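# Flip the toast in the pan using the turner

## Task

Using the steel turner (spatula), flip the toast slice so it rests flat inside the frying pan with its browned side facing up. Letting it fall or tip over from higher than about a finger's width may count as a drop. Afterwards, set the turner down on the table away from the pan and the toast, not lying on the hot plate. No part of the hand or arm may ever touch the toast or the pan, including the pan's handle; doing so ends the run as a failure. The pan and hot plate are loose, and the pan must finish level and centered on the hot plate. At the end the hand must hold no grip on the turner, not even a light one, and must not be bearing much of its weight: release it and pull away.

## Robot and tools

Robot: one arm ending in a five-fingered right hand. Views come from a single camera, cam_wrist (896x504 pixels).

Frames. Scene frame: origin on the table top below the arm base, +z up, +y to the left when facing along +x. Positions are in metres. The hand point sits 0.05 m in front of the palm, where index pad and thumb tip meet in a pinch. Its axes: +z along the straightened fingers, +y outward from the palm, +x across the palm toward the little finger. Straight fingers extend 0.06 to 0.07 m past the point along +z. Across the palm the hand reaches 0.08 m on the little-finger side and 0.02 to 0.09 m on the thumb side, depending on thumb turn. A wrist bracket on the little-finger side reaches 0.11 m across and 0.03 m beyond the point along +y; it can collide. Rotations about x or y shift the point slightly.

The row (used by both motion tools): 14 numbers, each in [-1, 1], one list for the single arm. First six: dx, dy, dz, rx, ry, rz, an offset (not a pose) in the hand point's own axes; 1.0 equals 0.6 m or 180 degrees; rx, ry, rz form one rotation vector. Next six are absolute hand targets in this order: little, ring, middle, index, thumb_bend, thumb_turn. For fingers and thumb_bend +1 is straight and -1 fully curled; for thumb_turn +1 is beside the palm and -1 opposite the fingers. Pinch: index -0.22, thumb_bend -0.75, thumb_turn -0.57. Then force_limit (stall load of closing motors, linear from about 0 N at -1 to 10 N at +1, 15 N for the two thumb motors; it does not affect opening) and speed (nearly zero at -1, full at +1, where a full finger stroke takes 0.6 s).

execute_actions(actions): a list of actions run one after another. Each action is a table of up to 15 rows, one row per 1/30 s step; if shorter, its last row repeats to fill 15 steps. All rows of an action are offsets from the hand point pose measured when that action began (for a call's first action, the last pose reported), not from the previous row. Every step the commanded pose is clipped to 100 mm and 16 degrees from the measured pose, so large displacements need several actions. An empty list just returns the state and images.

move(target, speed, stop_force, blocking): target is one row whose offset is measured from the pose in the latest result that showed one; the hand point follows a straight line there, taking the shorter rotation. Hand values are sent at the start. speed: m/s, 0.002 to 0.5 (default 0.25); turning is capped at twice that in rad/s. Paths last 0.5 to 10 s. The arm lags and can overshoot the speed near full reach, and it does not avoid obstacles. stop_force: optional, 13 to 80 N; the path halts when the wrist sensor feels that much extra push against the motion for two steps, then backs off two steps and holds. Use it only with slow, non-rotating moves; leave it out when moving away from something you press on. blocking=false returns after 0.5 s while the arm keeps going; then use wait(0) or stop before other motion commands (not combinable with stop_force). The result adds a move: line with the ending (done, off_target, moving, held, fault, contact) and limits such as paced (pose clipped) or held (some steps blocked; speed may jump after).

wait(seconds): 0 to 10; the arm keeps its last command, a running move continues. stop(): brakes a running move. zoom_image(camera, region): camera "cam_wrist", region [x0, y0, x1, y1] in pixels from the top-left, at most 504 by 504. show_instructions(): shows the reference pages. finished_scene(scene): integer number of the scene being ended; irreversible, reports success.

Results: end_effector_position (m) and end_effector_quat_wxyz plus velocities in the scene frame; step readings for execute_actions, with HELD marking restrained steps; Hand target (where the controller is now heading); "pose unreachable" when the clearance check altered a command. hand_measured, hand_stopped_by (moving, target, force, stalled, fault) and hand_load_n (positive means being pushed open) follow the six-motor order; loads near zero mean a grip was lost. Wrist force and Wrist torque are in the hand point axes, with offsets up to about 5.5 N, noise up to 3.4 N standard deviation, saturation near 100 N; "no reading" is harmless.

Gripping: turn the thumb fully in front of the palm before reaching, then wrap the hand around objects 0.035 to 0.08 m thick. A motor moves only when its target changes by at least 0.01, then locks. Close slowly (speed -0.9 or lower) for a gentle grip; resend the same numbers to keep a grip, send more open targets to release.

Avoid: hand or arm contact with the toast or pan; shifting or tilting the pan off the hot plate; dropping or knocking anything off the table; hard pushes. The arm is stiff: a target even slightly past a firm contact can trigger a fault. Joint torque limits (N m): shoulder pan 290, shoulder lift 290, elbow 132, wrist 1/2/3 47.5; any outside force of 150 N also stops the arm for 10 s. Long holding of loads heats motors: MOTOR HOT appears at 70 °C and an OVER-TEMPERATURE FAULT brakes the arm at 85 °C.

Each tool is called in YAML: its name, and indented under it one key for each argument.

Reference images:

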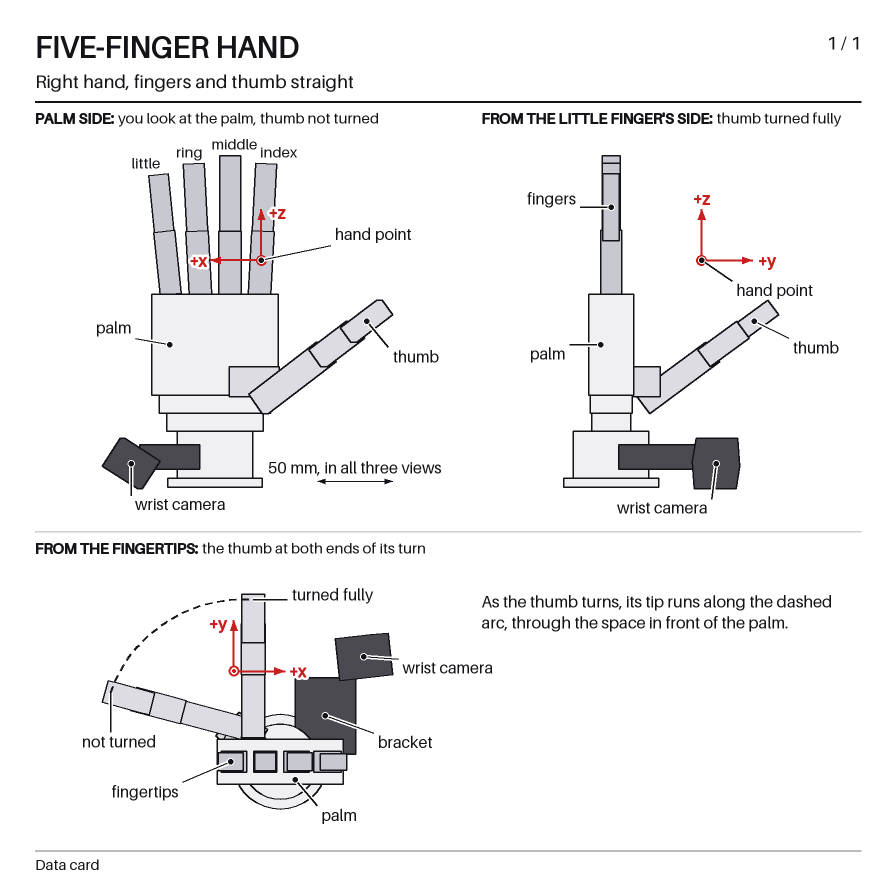

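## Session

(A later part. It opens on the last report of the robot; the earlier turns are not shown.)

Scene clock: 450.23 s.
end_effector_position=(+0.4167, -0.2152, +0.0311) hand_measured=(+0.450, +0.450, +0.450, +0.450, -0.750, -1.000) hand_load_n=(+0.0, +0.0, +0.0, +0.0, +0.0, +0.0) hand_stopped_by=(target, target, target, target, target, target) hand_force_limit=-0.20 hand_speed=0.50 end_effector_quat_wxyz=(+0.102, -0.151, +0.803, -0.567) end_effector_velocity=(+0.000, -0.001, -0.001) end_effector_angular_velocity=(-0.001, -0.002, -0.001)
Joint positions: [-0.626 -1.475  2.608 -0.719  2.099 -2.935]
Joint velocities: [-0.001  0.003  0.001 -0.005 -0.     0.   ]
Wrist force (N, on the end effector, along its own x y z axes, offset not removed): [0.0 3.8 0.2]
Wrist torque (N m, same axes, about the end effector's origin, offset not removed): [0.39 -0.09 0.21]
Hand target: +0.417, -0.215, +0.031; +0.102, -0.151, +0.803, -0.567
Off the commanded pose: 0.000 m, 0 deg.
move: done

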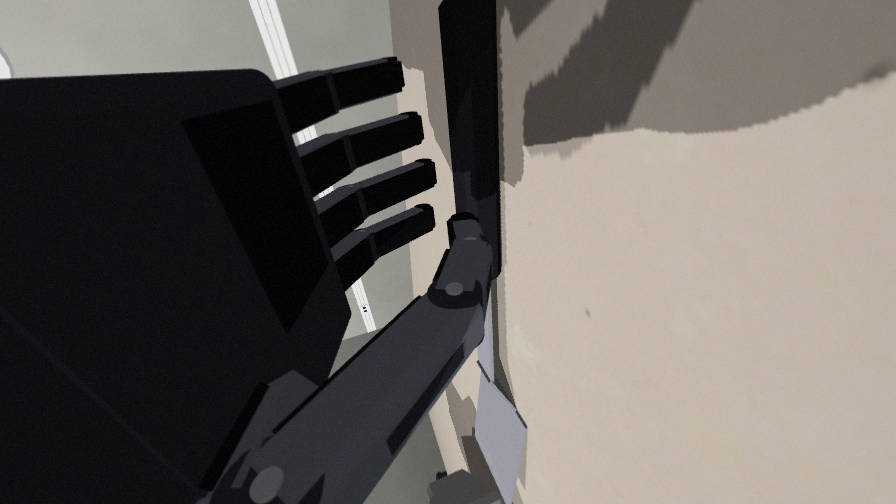

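move:
  target: [0,0.0244,0.0089,0,0,0,0.45,0.45,0.45,0.45,-0.75,-1,-0.2,0.5]
  speed: 0.02
  stop_force: 14

Scene clock: 453.17 s.
end_effector_position=(+0.4166, -0.2153, +0.0157) hand_measured=(+0.450, +0.450, +0.450, +0.450, -0.750, -1.000) hand_load_n=(+0.0, +2.5, +3.0, +0.0, +0.0, +0.0) hand_stopped_by=(target, target, target, target, target, target) hand_force_limit=-0.20 hand_speed=0.50 end_effector_quat_wxyz=(+0.102, -0.151, +0.803, -0.567) end_effector_velocity=(+0.000, +0.000, -0.002) end_effector_angular_velocity=(-0.000, -0.001, +0.000)
Joint positions: [-0.626 -1.43   2.615 -0.772  2.098 -2.935]
Joint velocities: [ 0.     0.007  0.001 -0.008  0.     0.   ]
Wrist force (N, on the end effector, along its own x y z axes, offset not removed): [-0.7 -6.4 2.2]
Wrist torque (N m, same axes, about the end effector's origin, offset not removed): [0.42 0.10 -0.21]
Hand target: +0.417, -0.215, +0.015; +0.102, -0.151, +0.803, -0.567
Off the commanded pose: 0.000 m, 0 deg.
move: done

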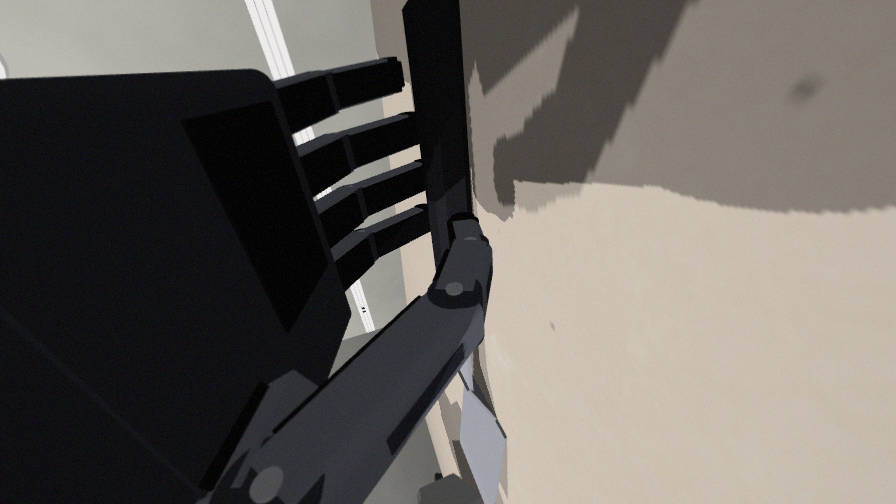

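execute_actions:
  actions:
    - [[0,-0.004,-0.0014,0,0,0,0.45,0.45,0.45,0.45,-0.75,-1,-0.2,0.5]]
    - [[0,0,0,0,0,0,-0.3,-0.3,-0.3,-0.3,-0.75,-1,-0.2,-0.6]]
    - [[0,0,0,0,0,0,-0.3,-0.3,-0.3,-0.3,-0.75,-1,-0.2,-0.6]]

Scene clock: 455.93 s.
end_effector_position=(+0.4167, -0.2154, +0.0183) hand_measured=(+0.254, +0.388, +0.410, +0.344, -0.750, -1.000) hand_load_n=(+9.0, +2.0, +0.0, +2.5, +0.0, +0.0) hand_stopped_by=(force, force, force, force, target, target) hand_force_limit=-0.20 hand_speed=-0.60 end_effector_quat_wxyz=(+0.102, -0.151, +0.803, -0.567) end_effector_velocity=(-0.000, +0.000, -0.000) end_effector_angular_velocity=(+0.000, -0.001, -0.001)
Joint positions: [-0.626 -1.437  2.614 -0.763  2.098 -2.935]
Joint velocities: [ 0.     0.001  0.    -0.001  0.001  0.001]
Wrist force (N, on the end effector, along its own x y z axes, offset not removed): [-1.6 -15.8 2.3]
Wrist torque (N m, same axes, about the end effector's origin, offset not removed): [0.66 0.02 -0.69]
Hand target: +0.417, -0.215, +0.018; +0.102, -0.151, +0.803, -0.567
Off the commanded pose: 0.000 m, 0 deg.
Step readings (end_effector_position; steps 1 to 15: 1st action; 16 to 30: 2nd action; 31 to 45: 3rd action):
0: (+0.4166, -0.2153, +0.0155)
1: (+0.4166, -0.2153, +0.0156)
2: (+0.4164, -0.2152, +0.0160)
4: (+0.4163, -0.2151, +0.0168)
8: (+0.4164, -0.2152, +0.0178)
15: (+0.4166, -0.2153, +0.0182)
16: (+0.4166, -0.2153, +0.0182)
17: (+0.4166, -0.2153, +0.0182)
19: (+0.4166, -0.2153, +0.0182)
23: (+0.4167, -0.2154, +0.0183)
30: (+0.4167, -0.2154, +0.0183)
31: (+0.4167, -0.2154, +0.0183)
32: (+0.4167, -0.2154, +0.0183)
34: (+0.4167, -0.2154, +0.0183)
38: (+0.4167, -0.2154, +0.0183)
45: end_effector_position above

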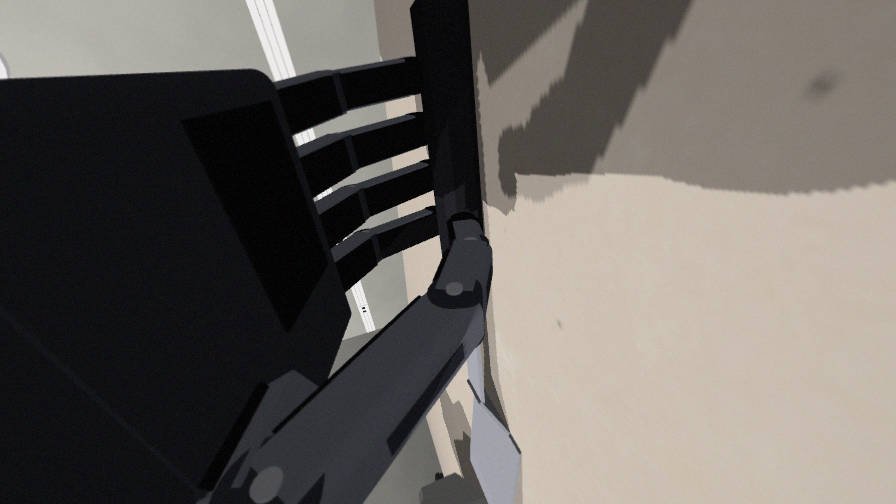

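execute_actions:
  actions:
    - [[0,-0.0063,-0.0023,0,0,0,0.5,0.5,0.5,0.5,-0.75,-1,-0.2,0.5]]
    - [[0,-0.0051,0.0141,0,0,0,0.5,0.5,0.5,0.5,-0.75,-1,-0.2,0.5]]
    - [[0,0.0063,0.0023,0,0,0,0.5,0.5,0.5,0.5,-0.75,-1,-0.2,0.5]]

Scene clock: 459.60 s.
end_effector_position=(+0.4200, -0.2237, +0.0183) hand_measured=(+0.500, +0.500, +0.500, +0.500, -0.750, -1.000) hand_load_n=(+0.0, +0.0, +0.0, +0.0, +0.0, +0.0) hand_stopped_by=(target, target, target, target, target, target) hand_force_limit=-0.20 hand_speed=0.50 end_effector_quat_wxyz=(+0.102, -0.151, +0.803, -0.567) end_effector_velocity=(-0.000, +0.000, +0.000) end_effector_angular_velocity=(-0.000, -0.001, +0.000)
Joint positions: [-0.645 -1.433  2.607 -0.765  2.081 -2.944]
Joint velocities: [-0.    -0.     0.001 -0.001 -0.     0.   ]
Wrist force (N, on the end effector, along its own x y z axes, offset not removed): [-2.4 1.7 1.1]
Wrist torque (N m, same axes, about the end effector's origin, offset not removed): [0.12 0.33 -0.07]
Hand target: +0.420, -0.224, +0.018; +0.102, -0.151, +0.803, -0.567
Off the commanded pose: 0.000 m, 0 deg.
Step readings (end_effector_position; steps 1 to 15: 1st action; 16 to 30: 2nd action; 31 to 45: 3rd action):
0: (+0.4167, -0.2154, +0.0183)
1: (+0.4167, -0.2154, +0.0184)
2: (+0.4167, -0.2153, +0.0192)
4: (+0.4165, -0.2152, +0.0206)
8: (+0.4166, -0.2153, +0.0218)
15: (+0.4167, -0.2153, +0.0222)
16: (+0.4168, -0.2156, +0.0223)
17: (+0.4174, -0.2173, +0.0223)
19: (+0.4187, -0.2205, +0.0225)
23: (+0.4197, -0.2230, +0.0224)
30: (+0.4200, -0.2237, +0.0223)
31: (+0.4200, -0.2237, +0.0222)
32: (+0.4201, -0.2239, +0.0215)
34: (+0.4202, -0.2239, +0.0200)
38: (+0.4200, -0.2238, +0.0187)
45: end_effector_position above

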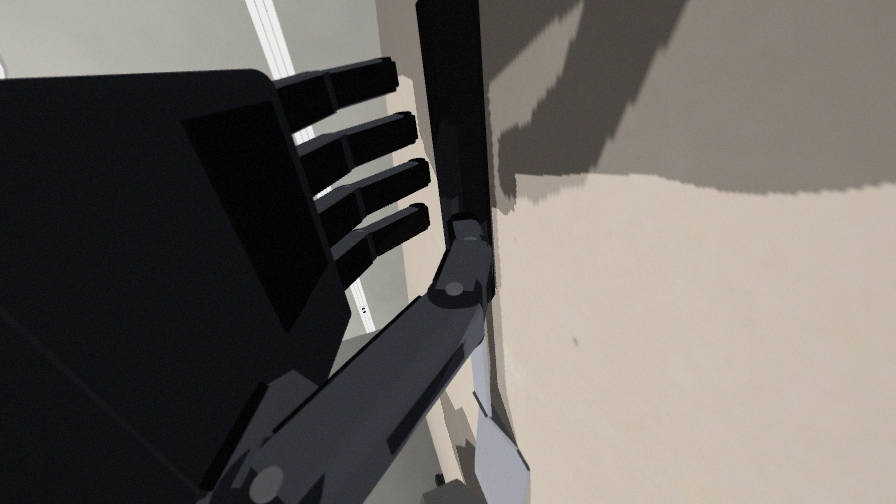

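execute_actions:
  actions:
    - [[0,-0.0028,0.0078,0,0,0,0.5,0.5,0.5,0.5,-0.75,-1,-0.2,0.5]]
    - [[0,0.0044,0.0016,0,0,0,0.5,0.5,0.5,0.5,-0.75,-1,-0.2,0.5]]

Scene clock: 461.67 s.
end_effector_position=(+0.4217, -0.2284, +0.0155) hand_measured=(+0.500, +0.500, +0.500, +0.500, -0.750, -1.000) hand_load_n=(+0.0, +0.0, +0.0, +0.0, +0.0, +0.0) hand_stopped_by=(target, target, target, target, target, target) hand_force_limit=-0.20 hand_speed=0.50 end_effector_quat_wxyz=(+0.102, -0.151, +0.803, -0.567) end_effector_velocity=(+0.000, +0.000, -0.000) end_effector_angular_velocity=(+0.000, -0.000, +0.001)
Joint positions: [-0.655 -1.422  2.604 -0.776  2.072 -2.948]
Joint velocities: [-0.     0.     0.    -0.001 -0.001 -0.   ]
Wrist force (N, on the end effector, along its own x y z axes, offset not removed): [0.7 2.6 1.3]
Wrist torque (N m, same axes, about the end effector's origin, offset not removed): [0.16 -0.21 0.17]
Hand target: +0.422, -0.228, +0.015; +0.102, -0.151, +0.803, -0.567
Off the commanded pose: 0.000 m, 0 deg.
Step readings (end_effector_position; steps 1 to 15: 1st action; 16 to 30: 2nd action):
0: (+0.4199, -0.2237, +0.0183)
1: (+0.4199, -0.2239, +0.0182)
2: (+0.4202, -0.2247, +0.0182)
4: (+0.4208, -0.2265, +0.0182)
8: (+0.4215, -0.2279, +0.0183)
15: (+0.4217, -0.2283, +0.0183)
16: (+0.4217, -0.2284, +0.0182)
17: (+0.4219, -0.2285, +0.0177)
19: (+0.4219, -0.2285, +0.0167)
23: (+0.4218, -0.2285, +0.0158)
30: end_effector_position above

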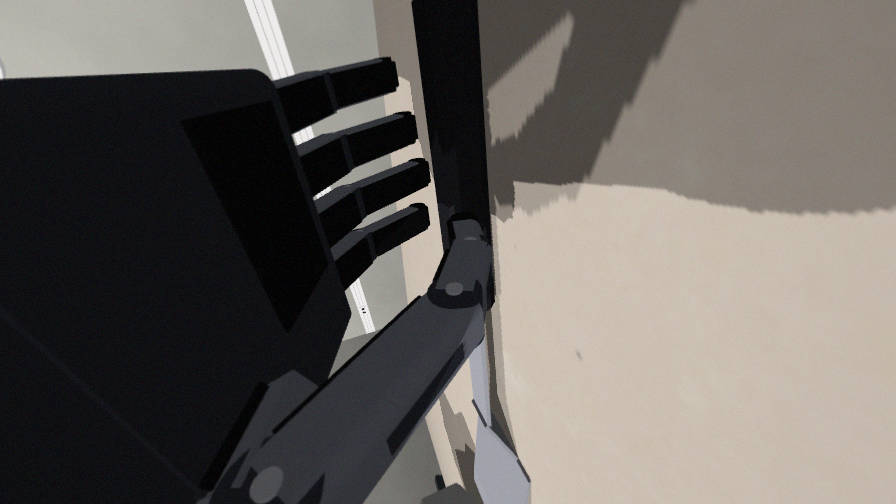

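execute_actions:
  actions:
    - [[0,0.0047,0.0017,0,0,0,0.5,0.5,0.5,0.5,-0.75,-1,-0.2,0.5]]

Scene clock: 463.57 s.
end_effector_position=(+0.4217, -0.2284, +0.0125) hand_measured=(+0.500, +0.500, +0.500, +0.500, -0.750, -1.000) hand_load_n=(+0.0, +0.0, +0.0, +0.0, +0.0, +0.0) hand_stopped_by=(target, target, target, target, target, target) hand_force_limit=-0.20 hand_speed=0.50 end_effector_quat_wxyz=(+0.102, -0.151, +0.803, -0.567) end_effector_velocity=(+0.000, -0.000, +0.000) end_effector_angular_velocity=(-0.000, -0.001, -0.001)
Joint positions: [-0.655 -1.413  2.606 -0.786  2.072 -2.948]
Joint velocities: [-0.    -0.    -0.    -0.     0.     0.001]
Wrist force (N, on the end effector, along its own x y z axes, offset not removed): [-0.3 3.2 0.1]
Wrist torque (N m, same axes, about the end effector's origin, offset not removed): [0.31 -0.01 0.17]
Hand target: +0.422, -0.228, +0.013; +0.102, -0.151, +0.803, -0.567
Off the commanded pose: 0.000 m, 0 deg.
Step readings (end_effector_position):
0: (+0.4217, -0.2284, +0.0155)
1: (+0.4217, -0.2284, +0.0154)
2: (+0.4217, -0.2284, +0.0148)
4: (+0.4217, -0.2284, +0.0136)
8: (+0.4217, -0.2284, +0.0128)
15: end_effector_position above

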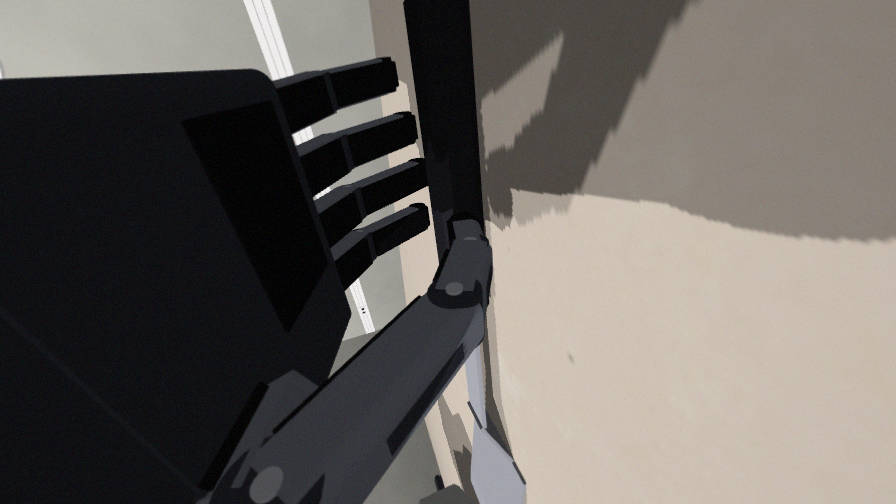

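Close fingers here.

execute_actions:
  actions:
    - [[0,0,0,0,0,0,-0.3,-0.3,-0.3,-0.3,-0.75,-1,-0.2,-0.6]]
    - [[0,0,0,0,0,0,-0.3,-0.3,-0.3,-0.3,-0.75,-1,-0.2,-0.6]]

Scene clock: 466.27 s.
end_effector_position=(+0.4217, -0.2284, +0.0125) hand_measured=(+0.216, +0.194, +0.260, +0.126, -0.748, -1.000) hand_load_n=(+4.0, +6.5, +2.0, +5.0, +2.0, +1.5) hand_stopped_by=(force, force, force, force, target, target) hand_force_limit=-0.20 hand_speed=-0.60 end_effector_quat_wxyz=(+0.102, -0.151, +0.803, -0.567) end_effector_velocity=(+0.000, +0.001, -0.001) end_effector_angular_velocity=(+0.002, +0.002, +0.001)
Joint positions: [-0.655 -1.413  2.606 -0.786  2.072 -2.948]
Joint velocities: [ 0.     0.002 -0.     0.001 -0.001  0.   ]
Wrist force (N, on the end effector, along its own x y z axes, offset not removed): [-2.4 -12.2 1.4]
Wrist torque (N m, same axes, about the end effector's origin, offset not removed): [0.64 0.32 -0.59]
Hand target: +0.422, -0.228, +0.013; +0.102, -0.151, +0.803, -0.567
Off the commanded pose: 0.000 m, 0 deg.
Step readings (end_effector_position; steps 1 to 15: 1st action; 16 to 30: 2nd action):
0: (+0.4217, -0.2284, +0.0125)
1: (+0.4217, -0.2284, +0.0125)
2: (+0.4217, -0.2284, +0.0125)
4: (+0.4217, -0.2284, +0.0125)
8: (+0.4217, -0.2284, +0.0125)
15: (+0.4217, -0.2284, +0.0125)
16: (+0.4217, -0.2284, +0.0125)
17: (+0.4217, -0.2284, +0.0125)
19: (+0.4217, -0.2284, +0.0125)
23: (+0.4217, -0.2284, +0.0125)
30: end_effector_position above

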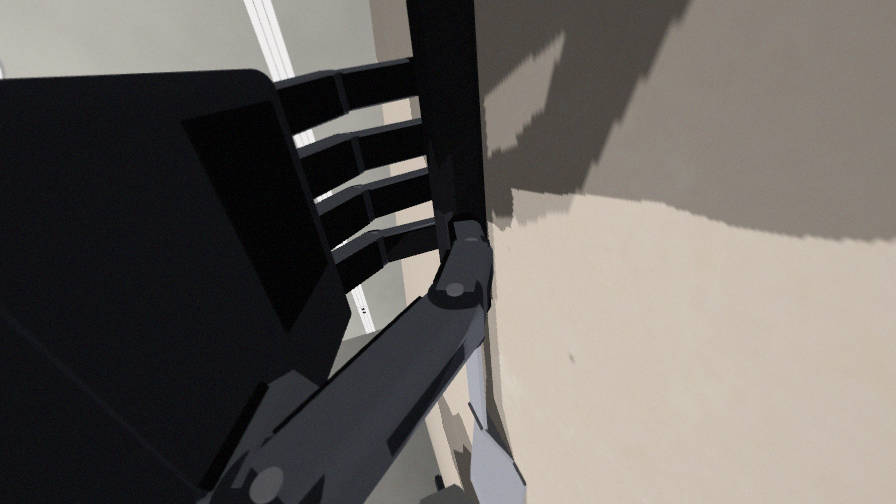

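execute_actions:
  actions:
    - [[0,-0.0028,-0.001,0,0,0,0.35,-0.3,-0.3,-0.3,-0.75,-1,-0.2,-0.6]]
    - [[0,0,0,0,0,0,0.35,-0.35,-0.35,-0.35,-0.75,-1,0.0,-0.75]]
    - [[0,0,0,0,0,0,0.35,-0.35,-0.35,-0.35,-0.75,-1,0.0,-0.75]]

Scene clock: 468.93 s.
end_effector_position=(+0.4217, -0.2284, +0.0143) hand_measured=(+0.350, +0.168, +0.180, +0.116, -0.746, -1.000) hand_load_n=(+0.0, +5.5, +8.0, +7.0, +7.5, +4.5) hand_stopped_by=(target, force, force, force, target, target) hand_force_limit=0.00 hand_speed=-0.75 end_effector_quat_wxyz=(+0.102, -0.151, +0.803, -0.567) end_effector_velocity=(-0.000, -0.000, +0.001) end_effector_angular_velocity=(-0.001, -0.000, -0.001)
Joint positions: [-0.655 -1.418  2.605 -0.78   2.072 -2.948]
Joint velocities: [-0.    -0.001  0.     0.     0.001 -0.001]
Wrist force (N, on the end effector, along its own x y z axes, offset not removed): [1.3 -6.0 3.7]
Wrist torque (N m, same axes, about the end effector's origin, offset not removed): [0.33 -0.10 -0.20]
Hand target: +0.422, -0.228, +0.014; +0.102, -0.151, +0.803, -0.567
Off the commanded pose: 0.000 m, 0 deg.
Step readings (end_effector_position; steps 1 to 15: 1st action; 16 to 30: 2nd action; 31 to 45: 3rd action):
0: (+0.4217, -0.2284, +0.0125)
1: (+0.4217, -0.2284, +0.0126)
2: (+0.4216, -0.2283, +0.0128)
4: (+0.4214, -0.2282, +0.0133)
8: (+0.4215, -0.2283, +0.0139)
15: (+0.4217, -0.2284, +0.0142)
16: (+0.4217, -0.2284, +0.0142)
17: (+0.4217, -0.2284, +0.0142)
19: (+0.4217, -0.2284, +0.0142)
23: (+0.4217, -0.2284, +0.0143)
30: (+0.4217, -0.2284, +0.0143)
31: (+0.4217, -0.2284, +0.0143)
32: (+0.4217, -0.2284, +0.0143)
34: (+0.4217, -0.2284, +0.0143)
38: (+0.4217, -0.2284, +0.0143)
45: end_effector_position above

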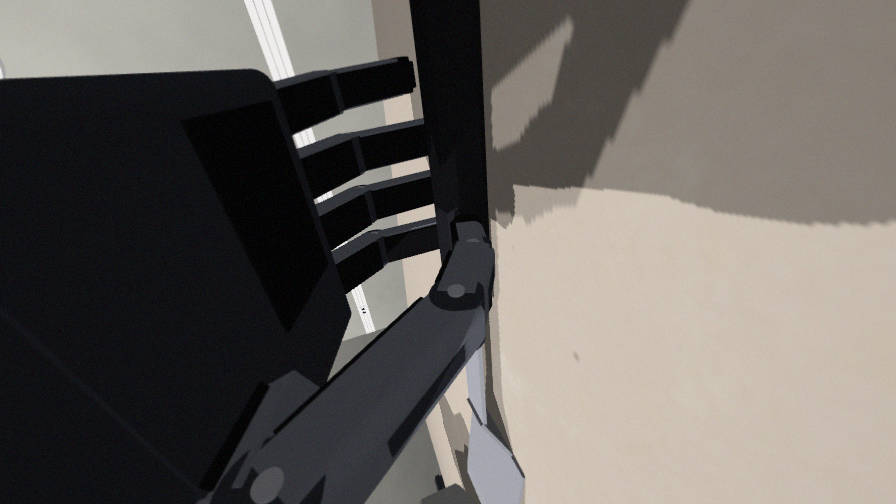

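execute_actions:
  actions:
    - [[0,-0.0047,-0.0017,0,0,0,0.35,-0.35,-0.35,-0.35,-0.75,-1,0.0,-0.75]]
    - [[0,0,0,0,0,0,0.35,-0.35,-0.4,-0.4,-0.75,-1,0.2,-0.85]]
    - [[0,-0.03,-0.011,0,0,0,0.35,-0.35,-0.4,-0.4,-0.75,-1,0.2,-0.85]]

Scene clock: 472.23 s.
end_effector_position=(+0.4218, -0.2282, +0.0363) hand_measured=(+0.350, +0.168, +0.132, +0.116, -0.744, -1.000) hand_load_n=(+0.0, +2.0, +6.5, +4.5, +9.5, +3.5) hand_stopped_by=(target, force, force, force, target, target) hand_force_limit=0.20 hand_speed=-0.85 end_effector_quat_wxyz=(+0.102, -0.151, +0.803, -0.567) end_effector_velocity=(+0.000, -0.000, +0.002) end_effector_angular_velocity=(-0.001, -0.001, -0.001)
Joint positions: [-0.654 -1.482  2.594 -0.706  2.073 -2.948]
Joint velocities: [-0.    -0.005 -0.001  0.006  0.001  0.001]
Wrist force (N, on the end effector, along its own x y z axes, offset not removed): [-1.9 3.3 0.8]
Wrist torque (N m, same axes, about the end effector's origin, offset not removed): [0.10 0.33 -0.17]
Hand target: +0.422, -0.228, +0.036; +0.102, -0.151, +0.803, -0.567
Off the commanded pose: 0.000 m, 0 deg.
Step readings (end_effector_position; steps 1 to 15: 1st action; 16 to 30: 2nd action; 31 to 45: 3rd action):
0: (+0.4217, -0.2284, +0.0143)
1: (+0.4217, -0.2284, +0.0144)
2: (+0.4217, -0.2284, +0.0150)
4: (+0.4216, -0.2283, +0.0160)
8: (+0.4217, -0.2284, +0.0170)
15: (+0.4218, -0.2284, +0.0173)
16: (+0.4218, -0.2284, +0.0173)
17: (+0.4218, -0.2284, +0.0173)
19: (+0.4218, -0.2284, +0.0173)
23: (+0.4218, -0.2284, +0.0173)
30: (+0.4218, -0.2284, +0.0173)
31: (+0.4219, -0.2285, +0.0177)
32: (+0.4222, -0.2287, +0.0209)
34: (+0.4222, -0.2286, +0.0283)
38: (+0.4219, -0.2283, +0.0346)
45: end_effector_position above

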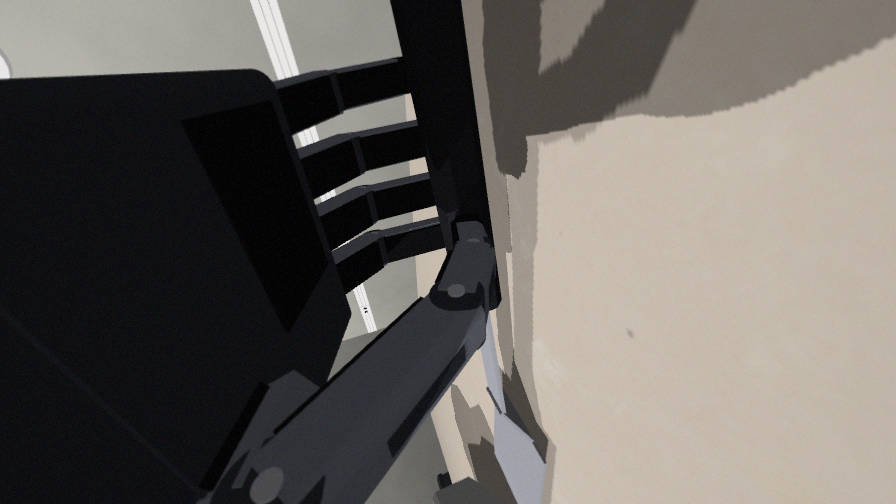

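move:
  target: [0,-0.094,-0.034,0,0,0,0.35,-0.35,-0.4,-0.4,-0.75,-1,0.2,-0.85]
  speed: 0.05

Scene clock: 475.23 s.
end_effector_position=(+0.4222, -0.2279, +0.0963) hand_measured=(+0.350, +0.168, +0.132, +0.116, -0.744, -1.000) hand_load_n=(+0.0, +2.0, +6.5, +4.5, +9.5, +3.5) hand_stopped_by=(target, force, force, force, target, target) hand_force_limit=0.20 hand_speed=-0.85 end_effector_quat_wxyz=(+0.102, -0.151, +0.803, -0.567) end_effector_velocity=(-0.000, +0.000, +0.001) end_effector_angular_velocity=(+0.001, +0.002, -0.000)
Joint positions: [-0.653 -1.635  2.552 -0.51   2.074 -2.948]
Joint velocities: [-0.    -0.002 -0.001  0.006 -0.    -0.   ]
Wrist force (N, on the end effector, along its own x y z axes, offset not removed): [-0.5 3.2 2.4]
Wrist torque (N m, same axes, about the end effector's origin, offset not removed): [0.04 0.10 -0.02]
Hand target: +0.422, -0.228, +0.096; +0.102, -0.151, +0.803, -0.567
Off the commanded pose: 0.000 m, 0 deg.
move: done

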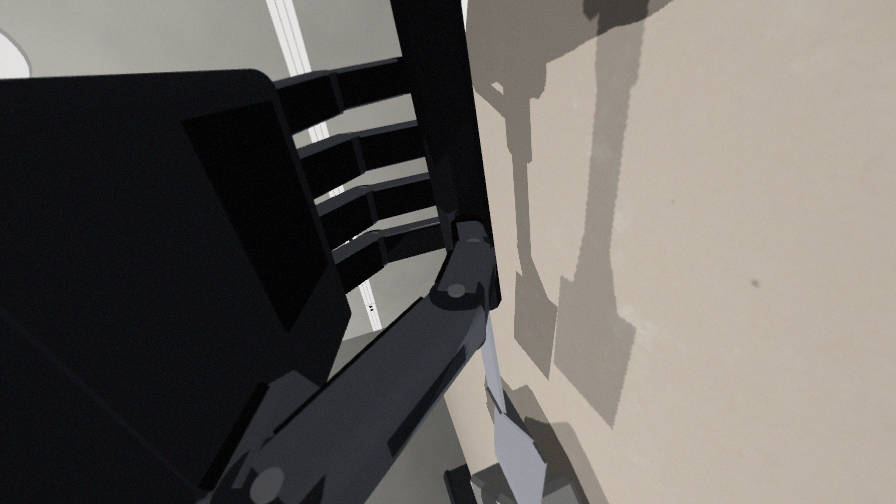

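move:
  target: [0,0.088,0.032,0,0,0,0.65,-0.35,-0.4,-0.4,-0.75,-1,0.2,0]
  speed: 0.05

execute_actions:
  actions:
    - [[0,0,0,0,0,0,0.65,0.22,0.15,-0.4,-0.75,-1,0.2,-0.5]]

move:
  target: [-0.01,-0.047,-0.017,0,0,0,0.65,0.22,0.15,-0.4,-0.75,-1,0.2,-0.5]
  speed: 0.02

Scene clock: 479.43 s.
end_effector_position=(+0.4219, -0.2283, +0.0402) hand_measured=(+0.650, +0.168, +0.132, +0.116, -0.744, -1.000) hand_load_n=(+0.0, +2.0, +6.5, +4.5, +9.5, +3.5) hand_stopped_by=(target, force, force, force, target, target) hand_force_limit=0.20 hand_speed=0.00 end_effector_quat_wxyz=(+0.102, -0.151, +0.803, -0.567) end_effector_velocity=(+0.000, -0.000, -0.002) end_effector_angular_velocity=(-0.000, -0.001, -0.000)
Joint positions: [-0.654 -1.492  2.592 -0.693  2.073 -2.948]
Joint velocities: [-0.     0.005  0.001 -0.007  0.     0.   ]
Wrist force (N, on the end effector, along its own x y z axes, offset not removed): [-0.5 3.8 2.7]
Wrist torque (N m, same axes, about the end effector's origin, offset not removed): [0.01 0.09 -0.05]
Hand target: +0.422, -0.228, +0.040; +0.102, -0.151, +0.803, -0.567
Off the commanded pose: 0.000 m, 0 deg.
move: done

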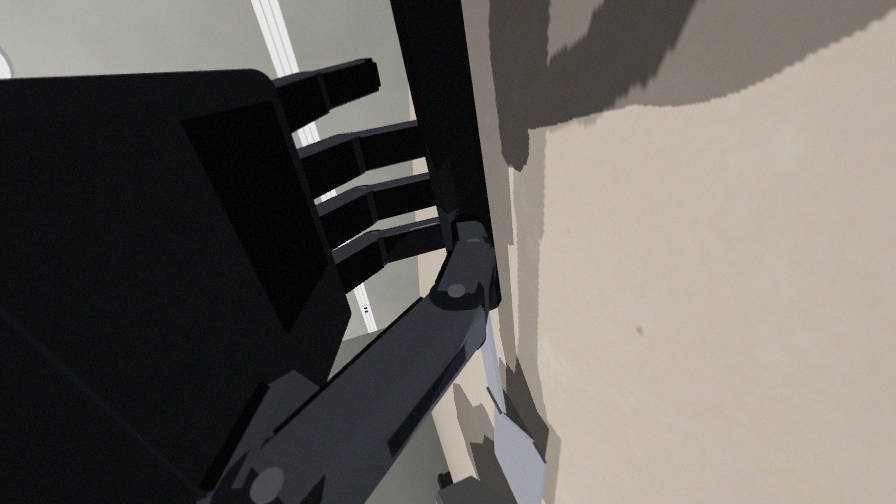

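Scene clock: 479.93 s.
end_effector_position=(+0.4219, -0.2283, +0.0401) hand_measured=(+0.650, +0.220, +0.152, +0.116, -0.744, -1.000) hand_load_n=(+0.0, +0.0, +3.5, +5.0, +6.5, +0.5) hand_stopped_by=(target, target, target, force, target, target) hand_force_limit=0.20 hand_speed=-0.50 end_effector_quat_wxyz=(+0.102, -0.151, +0.803, -0.567) end_effector_velocity=(-0.000, -0.000, +0.001) end_effector_angular_velocity=(-0.001, -0.000, -0.001)
Joint positions: [-0.654 -1.492  2.592 -0.693  2.073 -2.948]
Joint velocities: [-0.001 -0.002  0.     0.001  0.001 -0.   ]
Wrist force (N, on the end effector, along its own x y z axes, offset not removed): [-1.2 3.8 1.1]
Wrist torque (N m, same axes, about the end effector's origin, offset not removed): [0.28 0.10 -0.01]
Hand target: +0.422, -0.228, +0.040; +0.102, -0.151, +0.803, -0.567
Off the commanded pose: 0.000 m, 0 deg.
Step readings (end_effector_position):
0: (+0.4219, -0.2283, +0.0402)
1: (+0.4219, -0.2283, +0.0401)
2: (+0.4219, -0.2283, +0.0401)
4: (+0.4219, -0.2283, +0.0401)
8: (+0.4219, -0.2283, +0.0401)
15: end_effector_position above

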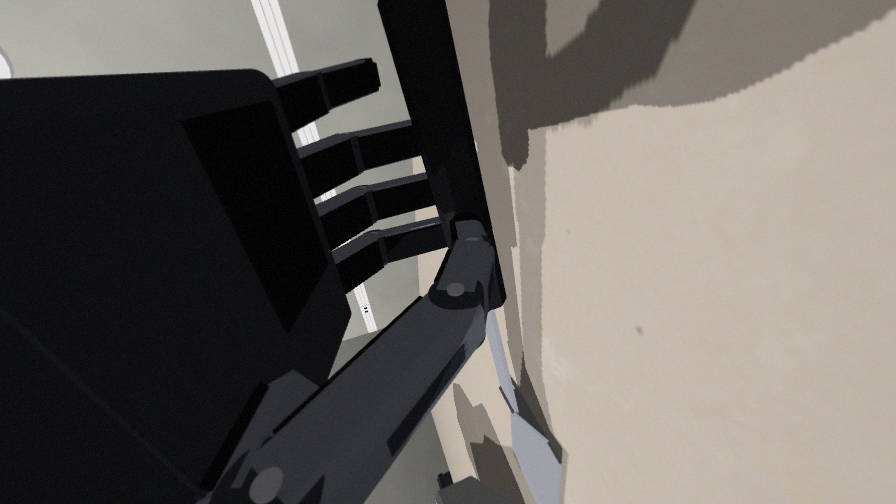

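Scene clock: 481.73 s.
end_effector_position=(+0.4276, -0.2259, +0.0699) hand_measured=(+0.650, +0.220, +0.152, +0.116, -0.744, -1.000) hand_load_n=(+0.0, +0.0, +3.5, +4.0, +5.5, +0.5) hand_stopped_by=(target, target, target, force, target, target) hand_force_limit=0.20 hand_speed=-0.50 end_effector_quat_wxyz=(+0.102, -0.151, +0.803, -0.567) end_effector_velocity=(-0.000, -0.000, +0.002) end_effector_angular_velocity=(-0.000, +0.002, -0.002)
Joint positions: [-0.634 -1.559  2.561 -0.591  2.091 -2.939]
Joint velocities: [ 0.001 -0.004 -0.002  0.007  0.003 -0.   ]
Wrist force (N, on the end effector, along its own x y z axes, offset not removed): [-0.7 1.1 1.7]
Wrist torque (N m, same axes, about the end effector's origin, offset not removed): [-0.19 0.09 -0.13]
Hand target: +0.428, -0.226, +0.070; +0.102, -0.151, +0.803, -0.567
Off the commanded pose: 0.000 m, 0 deg.
move: done

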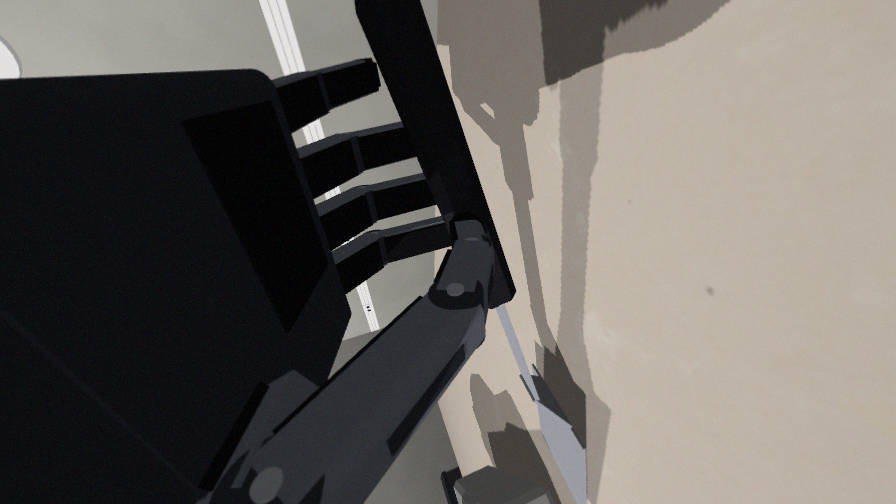

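move:
  target: [-0.005,-0.0157,-0.0057,0,0,0,0.75,0.22,0.15,-0.4,-0.75,-1,0.2,-0.5]
  speed: 0.02

execute_actions:
  actions:
    - [[0,0,0,0,0,0,0.75,-0.3,-0.3,0.15,-0.75,-1,-0.1,-0.85]]
    - [[0,0,0,0,0,0,0.75,-0.3,-0.3,0.15,-0.75,-1,-0.1,-0.85]]

Scene clock: 484.37 s.
end_effector_position=(+0.4304, -0.2248, +0.0798) hand_measured=(+0.750, +0.220, +0.152, +0.116, -0.744, -1.000) hand_load_n=(+0.0, +0.0, +3.0, +3.5, +5.0, +0.5) hand_stopped_by=(target, target, target, force, target, target) hand_force_limit=0.20 hand_speed=-0.50 end_effector_quat_wxyz=(+0.102, -0.151, +0.803, -0.567) end_effector_velocity=(+0.001, +0.001, +0.002) end_effector_angular_velocity=(+0.000, +0.000, +0.001)
Joint positions: [-0.625 -1.577  2.548 -0.558  2.1   -2.935]
Joint velocities: [ 0.002 -0.003 -0.003  0.006  0.001  0.001]
Wrist force (N, on the end effector, along its own x y z axes, offset not removed): [-0.5 3.2 -0.2]
Wrist torque (N m, same axes, about the end effector's origin, offset not removed): [0.20 0.08 0.04]
Hand target: +0.430, -0.225, +0.080; +0.102, -0.151, +0.803, -0.567
Off the commanded pose: 0.000 m, 0 deg.
move: done

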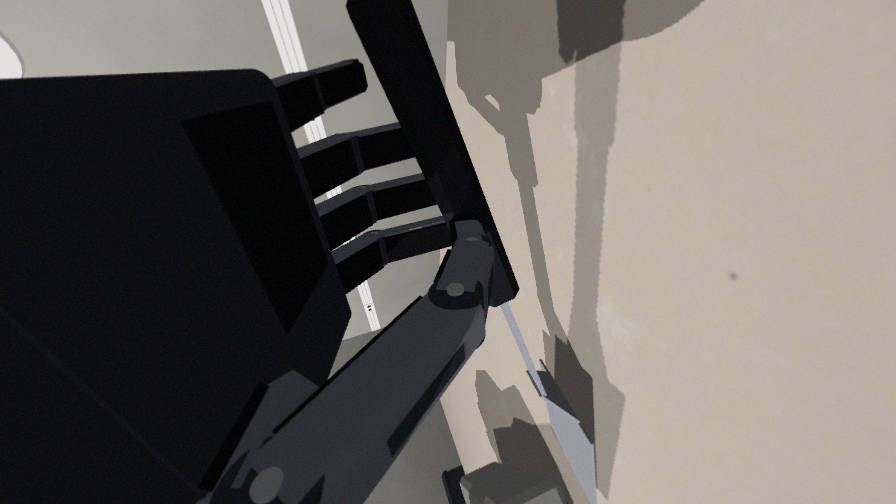

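Scene clock: 485.37 s.
end_effector_position=(+0.4305, -0.2248, +0.0799) hand_measured=(+0.750, +0.106, +0.144, +0.150, -0.746, -1.000) hand_load_n=(+0.0, +4.5, +0.0, +0.5, +5.5, +3.5) hand_stopped_by=(target, force, force, target, target, target) hand_force_limit=-0.10 hand_speed=-0.85 end_effector_quat_wxyz=(+0.102, -0.151, +0.803, -0.567) end_effector_velocity=(+0.001, +0.000, +0.000) end_effector_angular_velocity=(-0.000, -0.001, +0.001)
Joint positions: [-0.625 -1.577  2.548 -0.558  2.1   -2.935]
Joint velocities: [ 0.    -0.001 -0.    -0.    -0.001  0.   ]
Wrist force (N, on the end effector, along its own x y z axes, offset not removed): [-0.8 4.3 2.3]
Wrist torque (N m, same axes, about the end effector's origin, offset not removed): [0.17 -0.01 0.12]
Hand target: +0.430, -0.225, +0.080; +0.102, -0.151, +0.803, -0.567
Off the commanded pose: 0.000 m, 0 deg.
Step readings (end_effector_position; steps 1 to 15: 1st action; 16 to 30: 2nd action):
0: (+0.4304, -0.2248, +0.0798)
1: (+0.4304, -0.2248, +0.0798)
2: (+0.4304, -0.2248, +0.0799)
4: (+0.4304, -0.2248, +0.0799)
8: (+0.4304, -0.2248, +0.0799)
15: (+0.4305, -0.2248, +0.0799)
16: (+0.4305, -0.2248, +0.0799)
17: (+0.4305, -0.2248, +0.0799)
19: (+0.4305, -0.2248, +0.0799)
23: (+0.4305, -0.2248, +0.0799)
30: end_effector_position above

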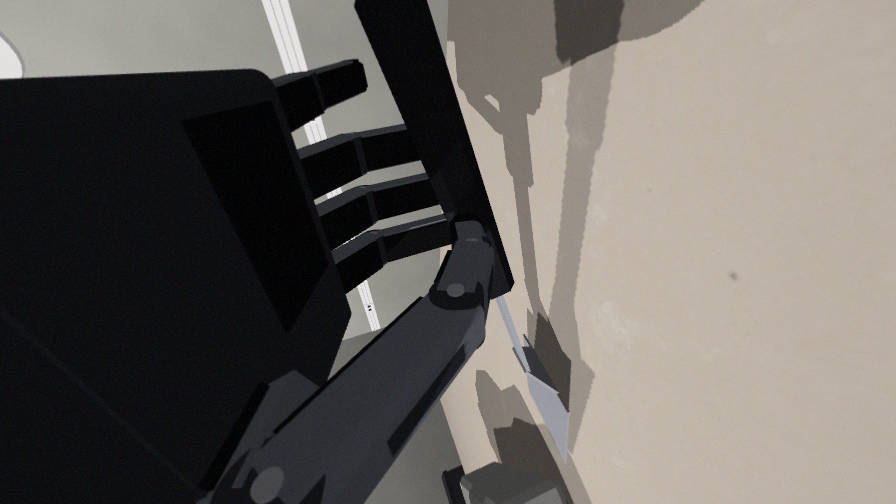

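execute_actions:
  actions:
    - [[0,0,0,0,0,0,0.75,-0.3,-0.35,-0.3,-0.75,-1,0.2,-0.9]]
    - [[0,0,0,0,0,0,0.75,-0.3,-0.35,-0.3,-0.75,-1,0.2,-0.9]]

zoom_image:
  camera: "cam_wrist"
  region: [460, 270, 690, 504]

Scene clock: 487.70 s.
end_effector_position=(+0.4305, -0.2248, +0.0799) hand_measured=(+0.750, +0.106, +0.114, +0.114, -0.744, -1.000) hand_load_n=(+0.0, +2.5, +5.5, +6.5, +10.0, +1.0) hand_stopped_by=(target, force, force, force, target, target) hand_force_limit=0.20 hand_speed=-0.90 end_effector_quat_wxyz=(+0.102, -0.151, +0.803, -0.567) end_effector_velocity=(-0.000, +0.000, -0.000) end_effector_angular_velocity=(+0.001, +0.000, -0.000)
Joint positions: [-0.625 -1.577  2.548 -0.558  2.1   -2.935]
Joint velocities: [ 0.     0.001 -0.     0.     0.     0.   ]
Wrist force (N, on the end effector, along its own x y z axes, offset not removed): [-0.3 2.3 1.7]
Wrist torque (N m, same axes, about the end effector's origin, offset not removed): [0.11 0.00 0.24]
Hand target: +0.430, -0.225, +0.080; +0.102, -0.151, +0.803, -0.567
Off the commanded pose: 0.000 m, 0 deg.
Step readings (end_effector_position; steps 1 to 15: 1st action; 16 to 30: 2nd action):
0: (+0.4305, -0.2248, +0.0799)
1: (+0.4305, -0.2248, +0.0799)
2: (+0.4305, -0.2248, +0.0799)
4: (+0.4305, -0.2248, +0.0799)
8: (+0.4305, -0.2248, +0.0799)
15: (+0.4305, -0.2248, +0.0799)
16: (+0.4305, -0.2248, +0.0799)
17: (+0.4305, -0.2248, +0.0799)
19: (+0.4305, -0.2248, +0.0799)
23: (+0.4305, -0.2248, +0.0799)
30: end_effector_position above

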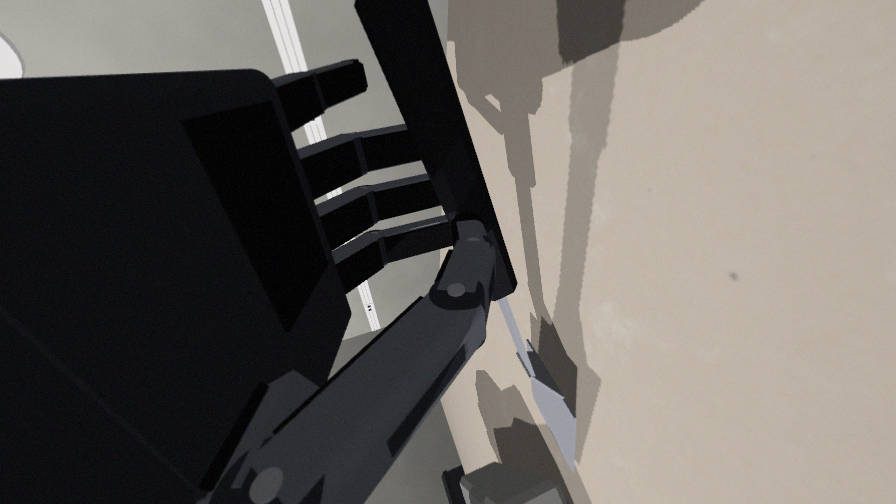

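Region (460, 270, 690, 504) of cam_wrist's 896x504 image, scaled by 2.154, with more detail than that image has; it fills the left 495 columns of this view, and the rest is white.

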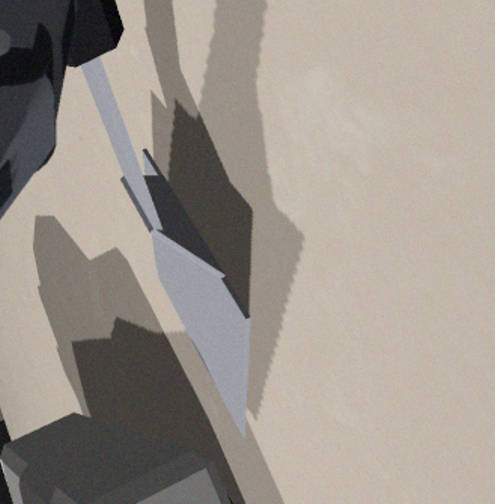

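execute_actions:
  actions:
    - [[0,0,0,0.0148,-0.0024,-0.0009,0.75,-0.3,-0.35,-0.3,-0.75,-1,0.2,-0.9]]
    - [[0,0.002,0.0006,0,0,0,0.75,-0.3,-0.35,-0.3,-0.75,-1,0.2,-0.9]]

zoom_image:
  camera: "cam_wrist"
  region: [490, 330, 660, 504]

Scene clock: 504.97 s.
end_effector_position=(+0.4305, -0.2248, +0.0787) hand_measured=(+0.750, +0.106, +0.114, +0.114, -0.744, -1.000) hand_load_n=(+0.0, +3.0, +5.5, +6.0, +10.0, +1.0) hand_stopped_by=(target, force, force, force, target, target) hand_force_limit=0.20 hand_speed=-0.90 end_effector_quat_wxyz=(+0.108, -0.152, +0.789, -0.585) end_effector_velocity=(-0.000, +0.000, -0.001) end_effector_angular_velocity=(+0.001, +0.001, -0.000)
Joint positions: [-0.618 -1.572  2.573 -0.641  2.107 -2.962]
Joint velocities: [0.    0.001 0.    0.    0.    0.001]
Wrist force (N, on the end effector, along its own x y z axes, offset not removed): [0.3 3.6 2.7]
Wrist torque (N m, same axes, about the end effector's origin, offset not removed): [0.23 -0.14 0.18]
Hand target: +0.430, -0.225, +0.079; +0.108, -0.152, +0.789, -0.585
Off the commanded pose: 0.000 m, 0 deg.
Step readings (end_effector_position; steps 1 to 15: 1st action; 16 to 30: 2nd action):
0: (+0.4305, -0.2248, +0.0799)
1: (+0.4303, -0.2247, +0.0797)
2: (+0.4295, -0.2241, +0.0792)
4: (+0.4299, -0.2244, +0.0797)
8: (+0.4303, -0.2247, +0.0800)
15: (+0.4305, -0.2248, +0.0799)
16: (+0.4305, -0.2248, +0.0799)
17: (+0.4305, -0.2248, +0.0796)
19: (+0.4305, -0.2248, +0.0792)
23: (+0.4305, -0.2248, +0.0788)
30: end_effector_position above

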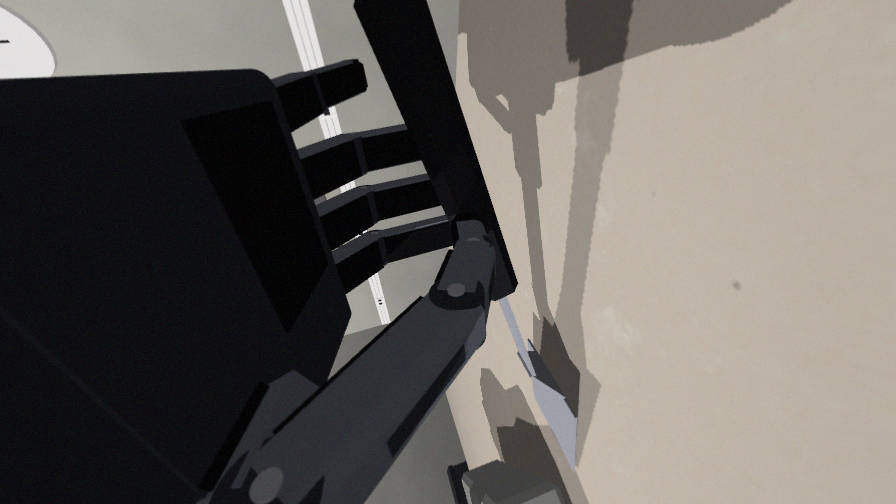

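Region (490, 330, 660, 504) of cam_wrist's 896x504 image, scaled by 2.897, with more detail than that image has; it fills the left 492 columns of this view, and the rest is white.

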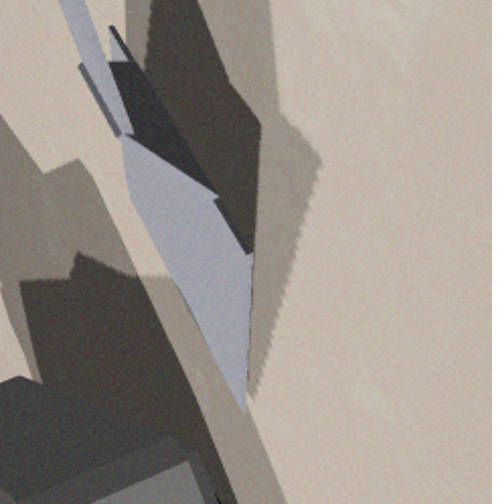

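execute_actions:
  actions: []

Scene clock: 511.40 s.
end_effector_position=(+0.4305, -0.2248, +0.0787) hand_measured=(+0.750, +0.106, +0.114, +0.114, -0.744, -1.000) hand_load_n=(+0.0, +3.0, +5.5, +6.0, +10.0, +1.0) hand_stopped_by=(target, force, force, force, target, target) hand_force_limit=0.20 hand_speed=-0.90 end_effector_quat_wxyz=(+0.108, -0.152, +0.789, -0.585) end_effector_velocity=(-0.000, +0.000, +0.000) end_effector_angular_velocity=(-0.001, +0.001, +0.000)
Joint positions: [-0.618 -1.572  2.573 -0.641  2.107 -2.962]
Joint velocities: [ 0.    -0.001  0.     0.     0.001 -0.001]
Wrist force (N, on the end effector, along its own x y z axes, offset not removed): [-0.1 2.8 0.8]
Wrist torque (N m, same axes, about the end effector's origin, offset not removed): [0.11 -0.09 0.24]
Hand target: +0.430, -0.225, +0.079; +0.108, -0.152, +0.789, -0.585
Off the commanded pose: 0.000 m, 0 deg.

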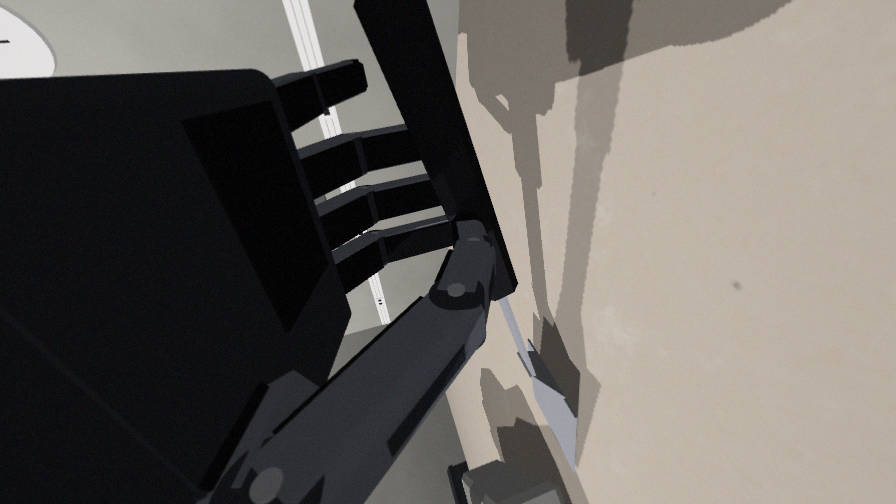

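move:
  target: [0.002,-0.35,-0.107,0.0006,-0.085,-0.0259,0.75,-0.3,-0.35,-0.3,-0.75,-1,0.2,-0.9]
  speed: 0.12

Scene clock: 532.87 s.
end_effector_position=(+0.4306, -0.2250, +0.2986) hand_measured=(+0.750, +0.106, +0.114, +0.114, -0.744, -1.000) hand_load_n=(+0.0, +2.5, +7.0, +0.0, +8.5, +3.5) hand_stopped_by=(target, force, force, force, target, target) hand_force_limit=0.20 hand_speed=-0.90 end_effector_quat_wxyz=(+0.188, -0.260, +0.760, -0.564) end_effector_velocity=(-0.000, -0.000, +0.002) end_effector_angular_velocity=(-0.001, -0.001, +0.002)
Joint positions: [-0.899 -2.077  2.402 -0.017  1.576 -3.147]
Joint velocities: [-0.004 -0.004 -0.002  0.005 -0.006 -0.002]
Wrist force (N, on the end effector, along its own x y z axes, offset not removed): [-2.0 2.8 1.8]
Wrist torque (N m, same axes, about the end effector's origin, offset not removed): [-0.12 0.23 -0.01]
Hand target: +0.431, -0.225, +0.299; +0.188, -0.260, +0.760, -0.564
Off the commanded pose: 0.001 m, 0 deg.
move: done

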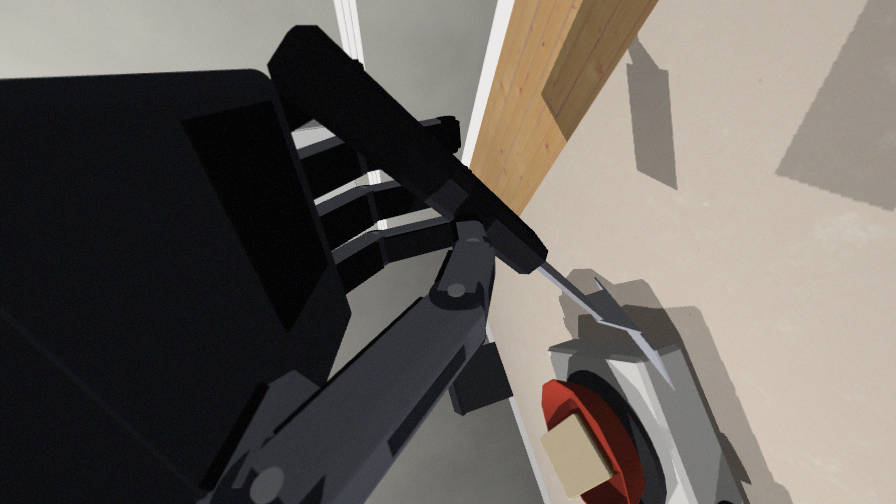

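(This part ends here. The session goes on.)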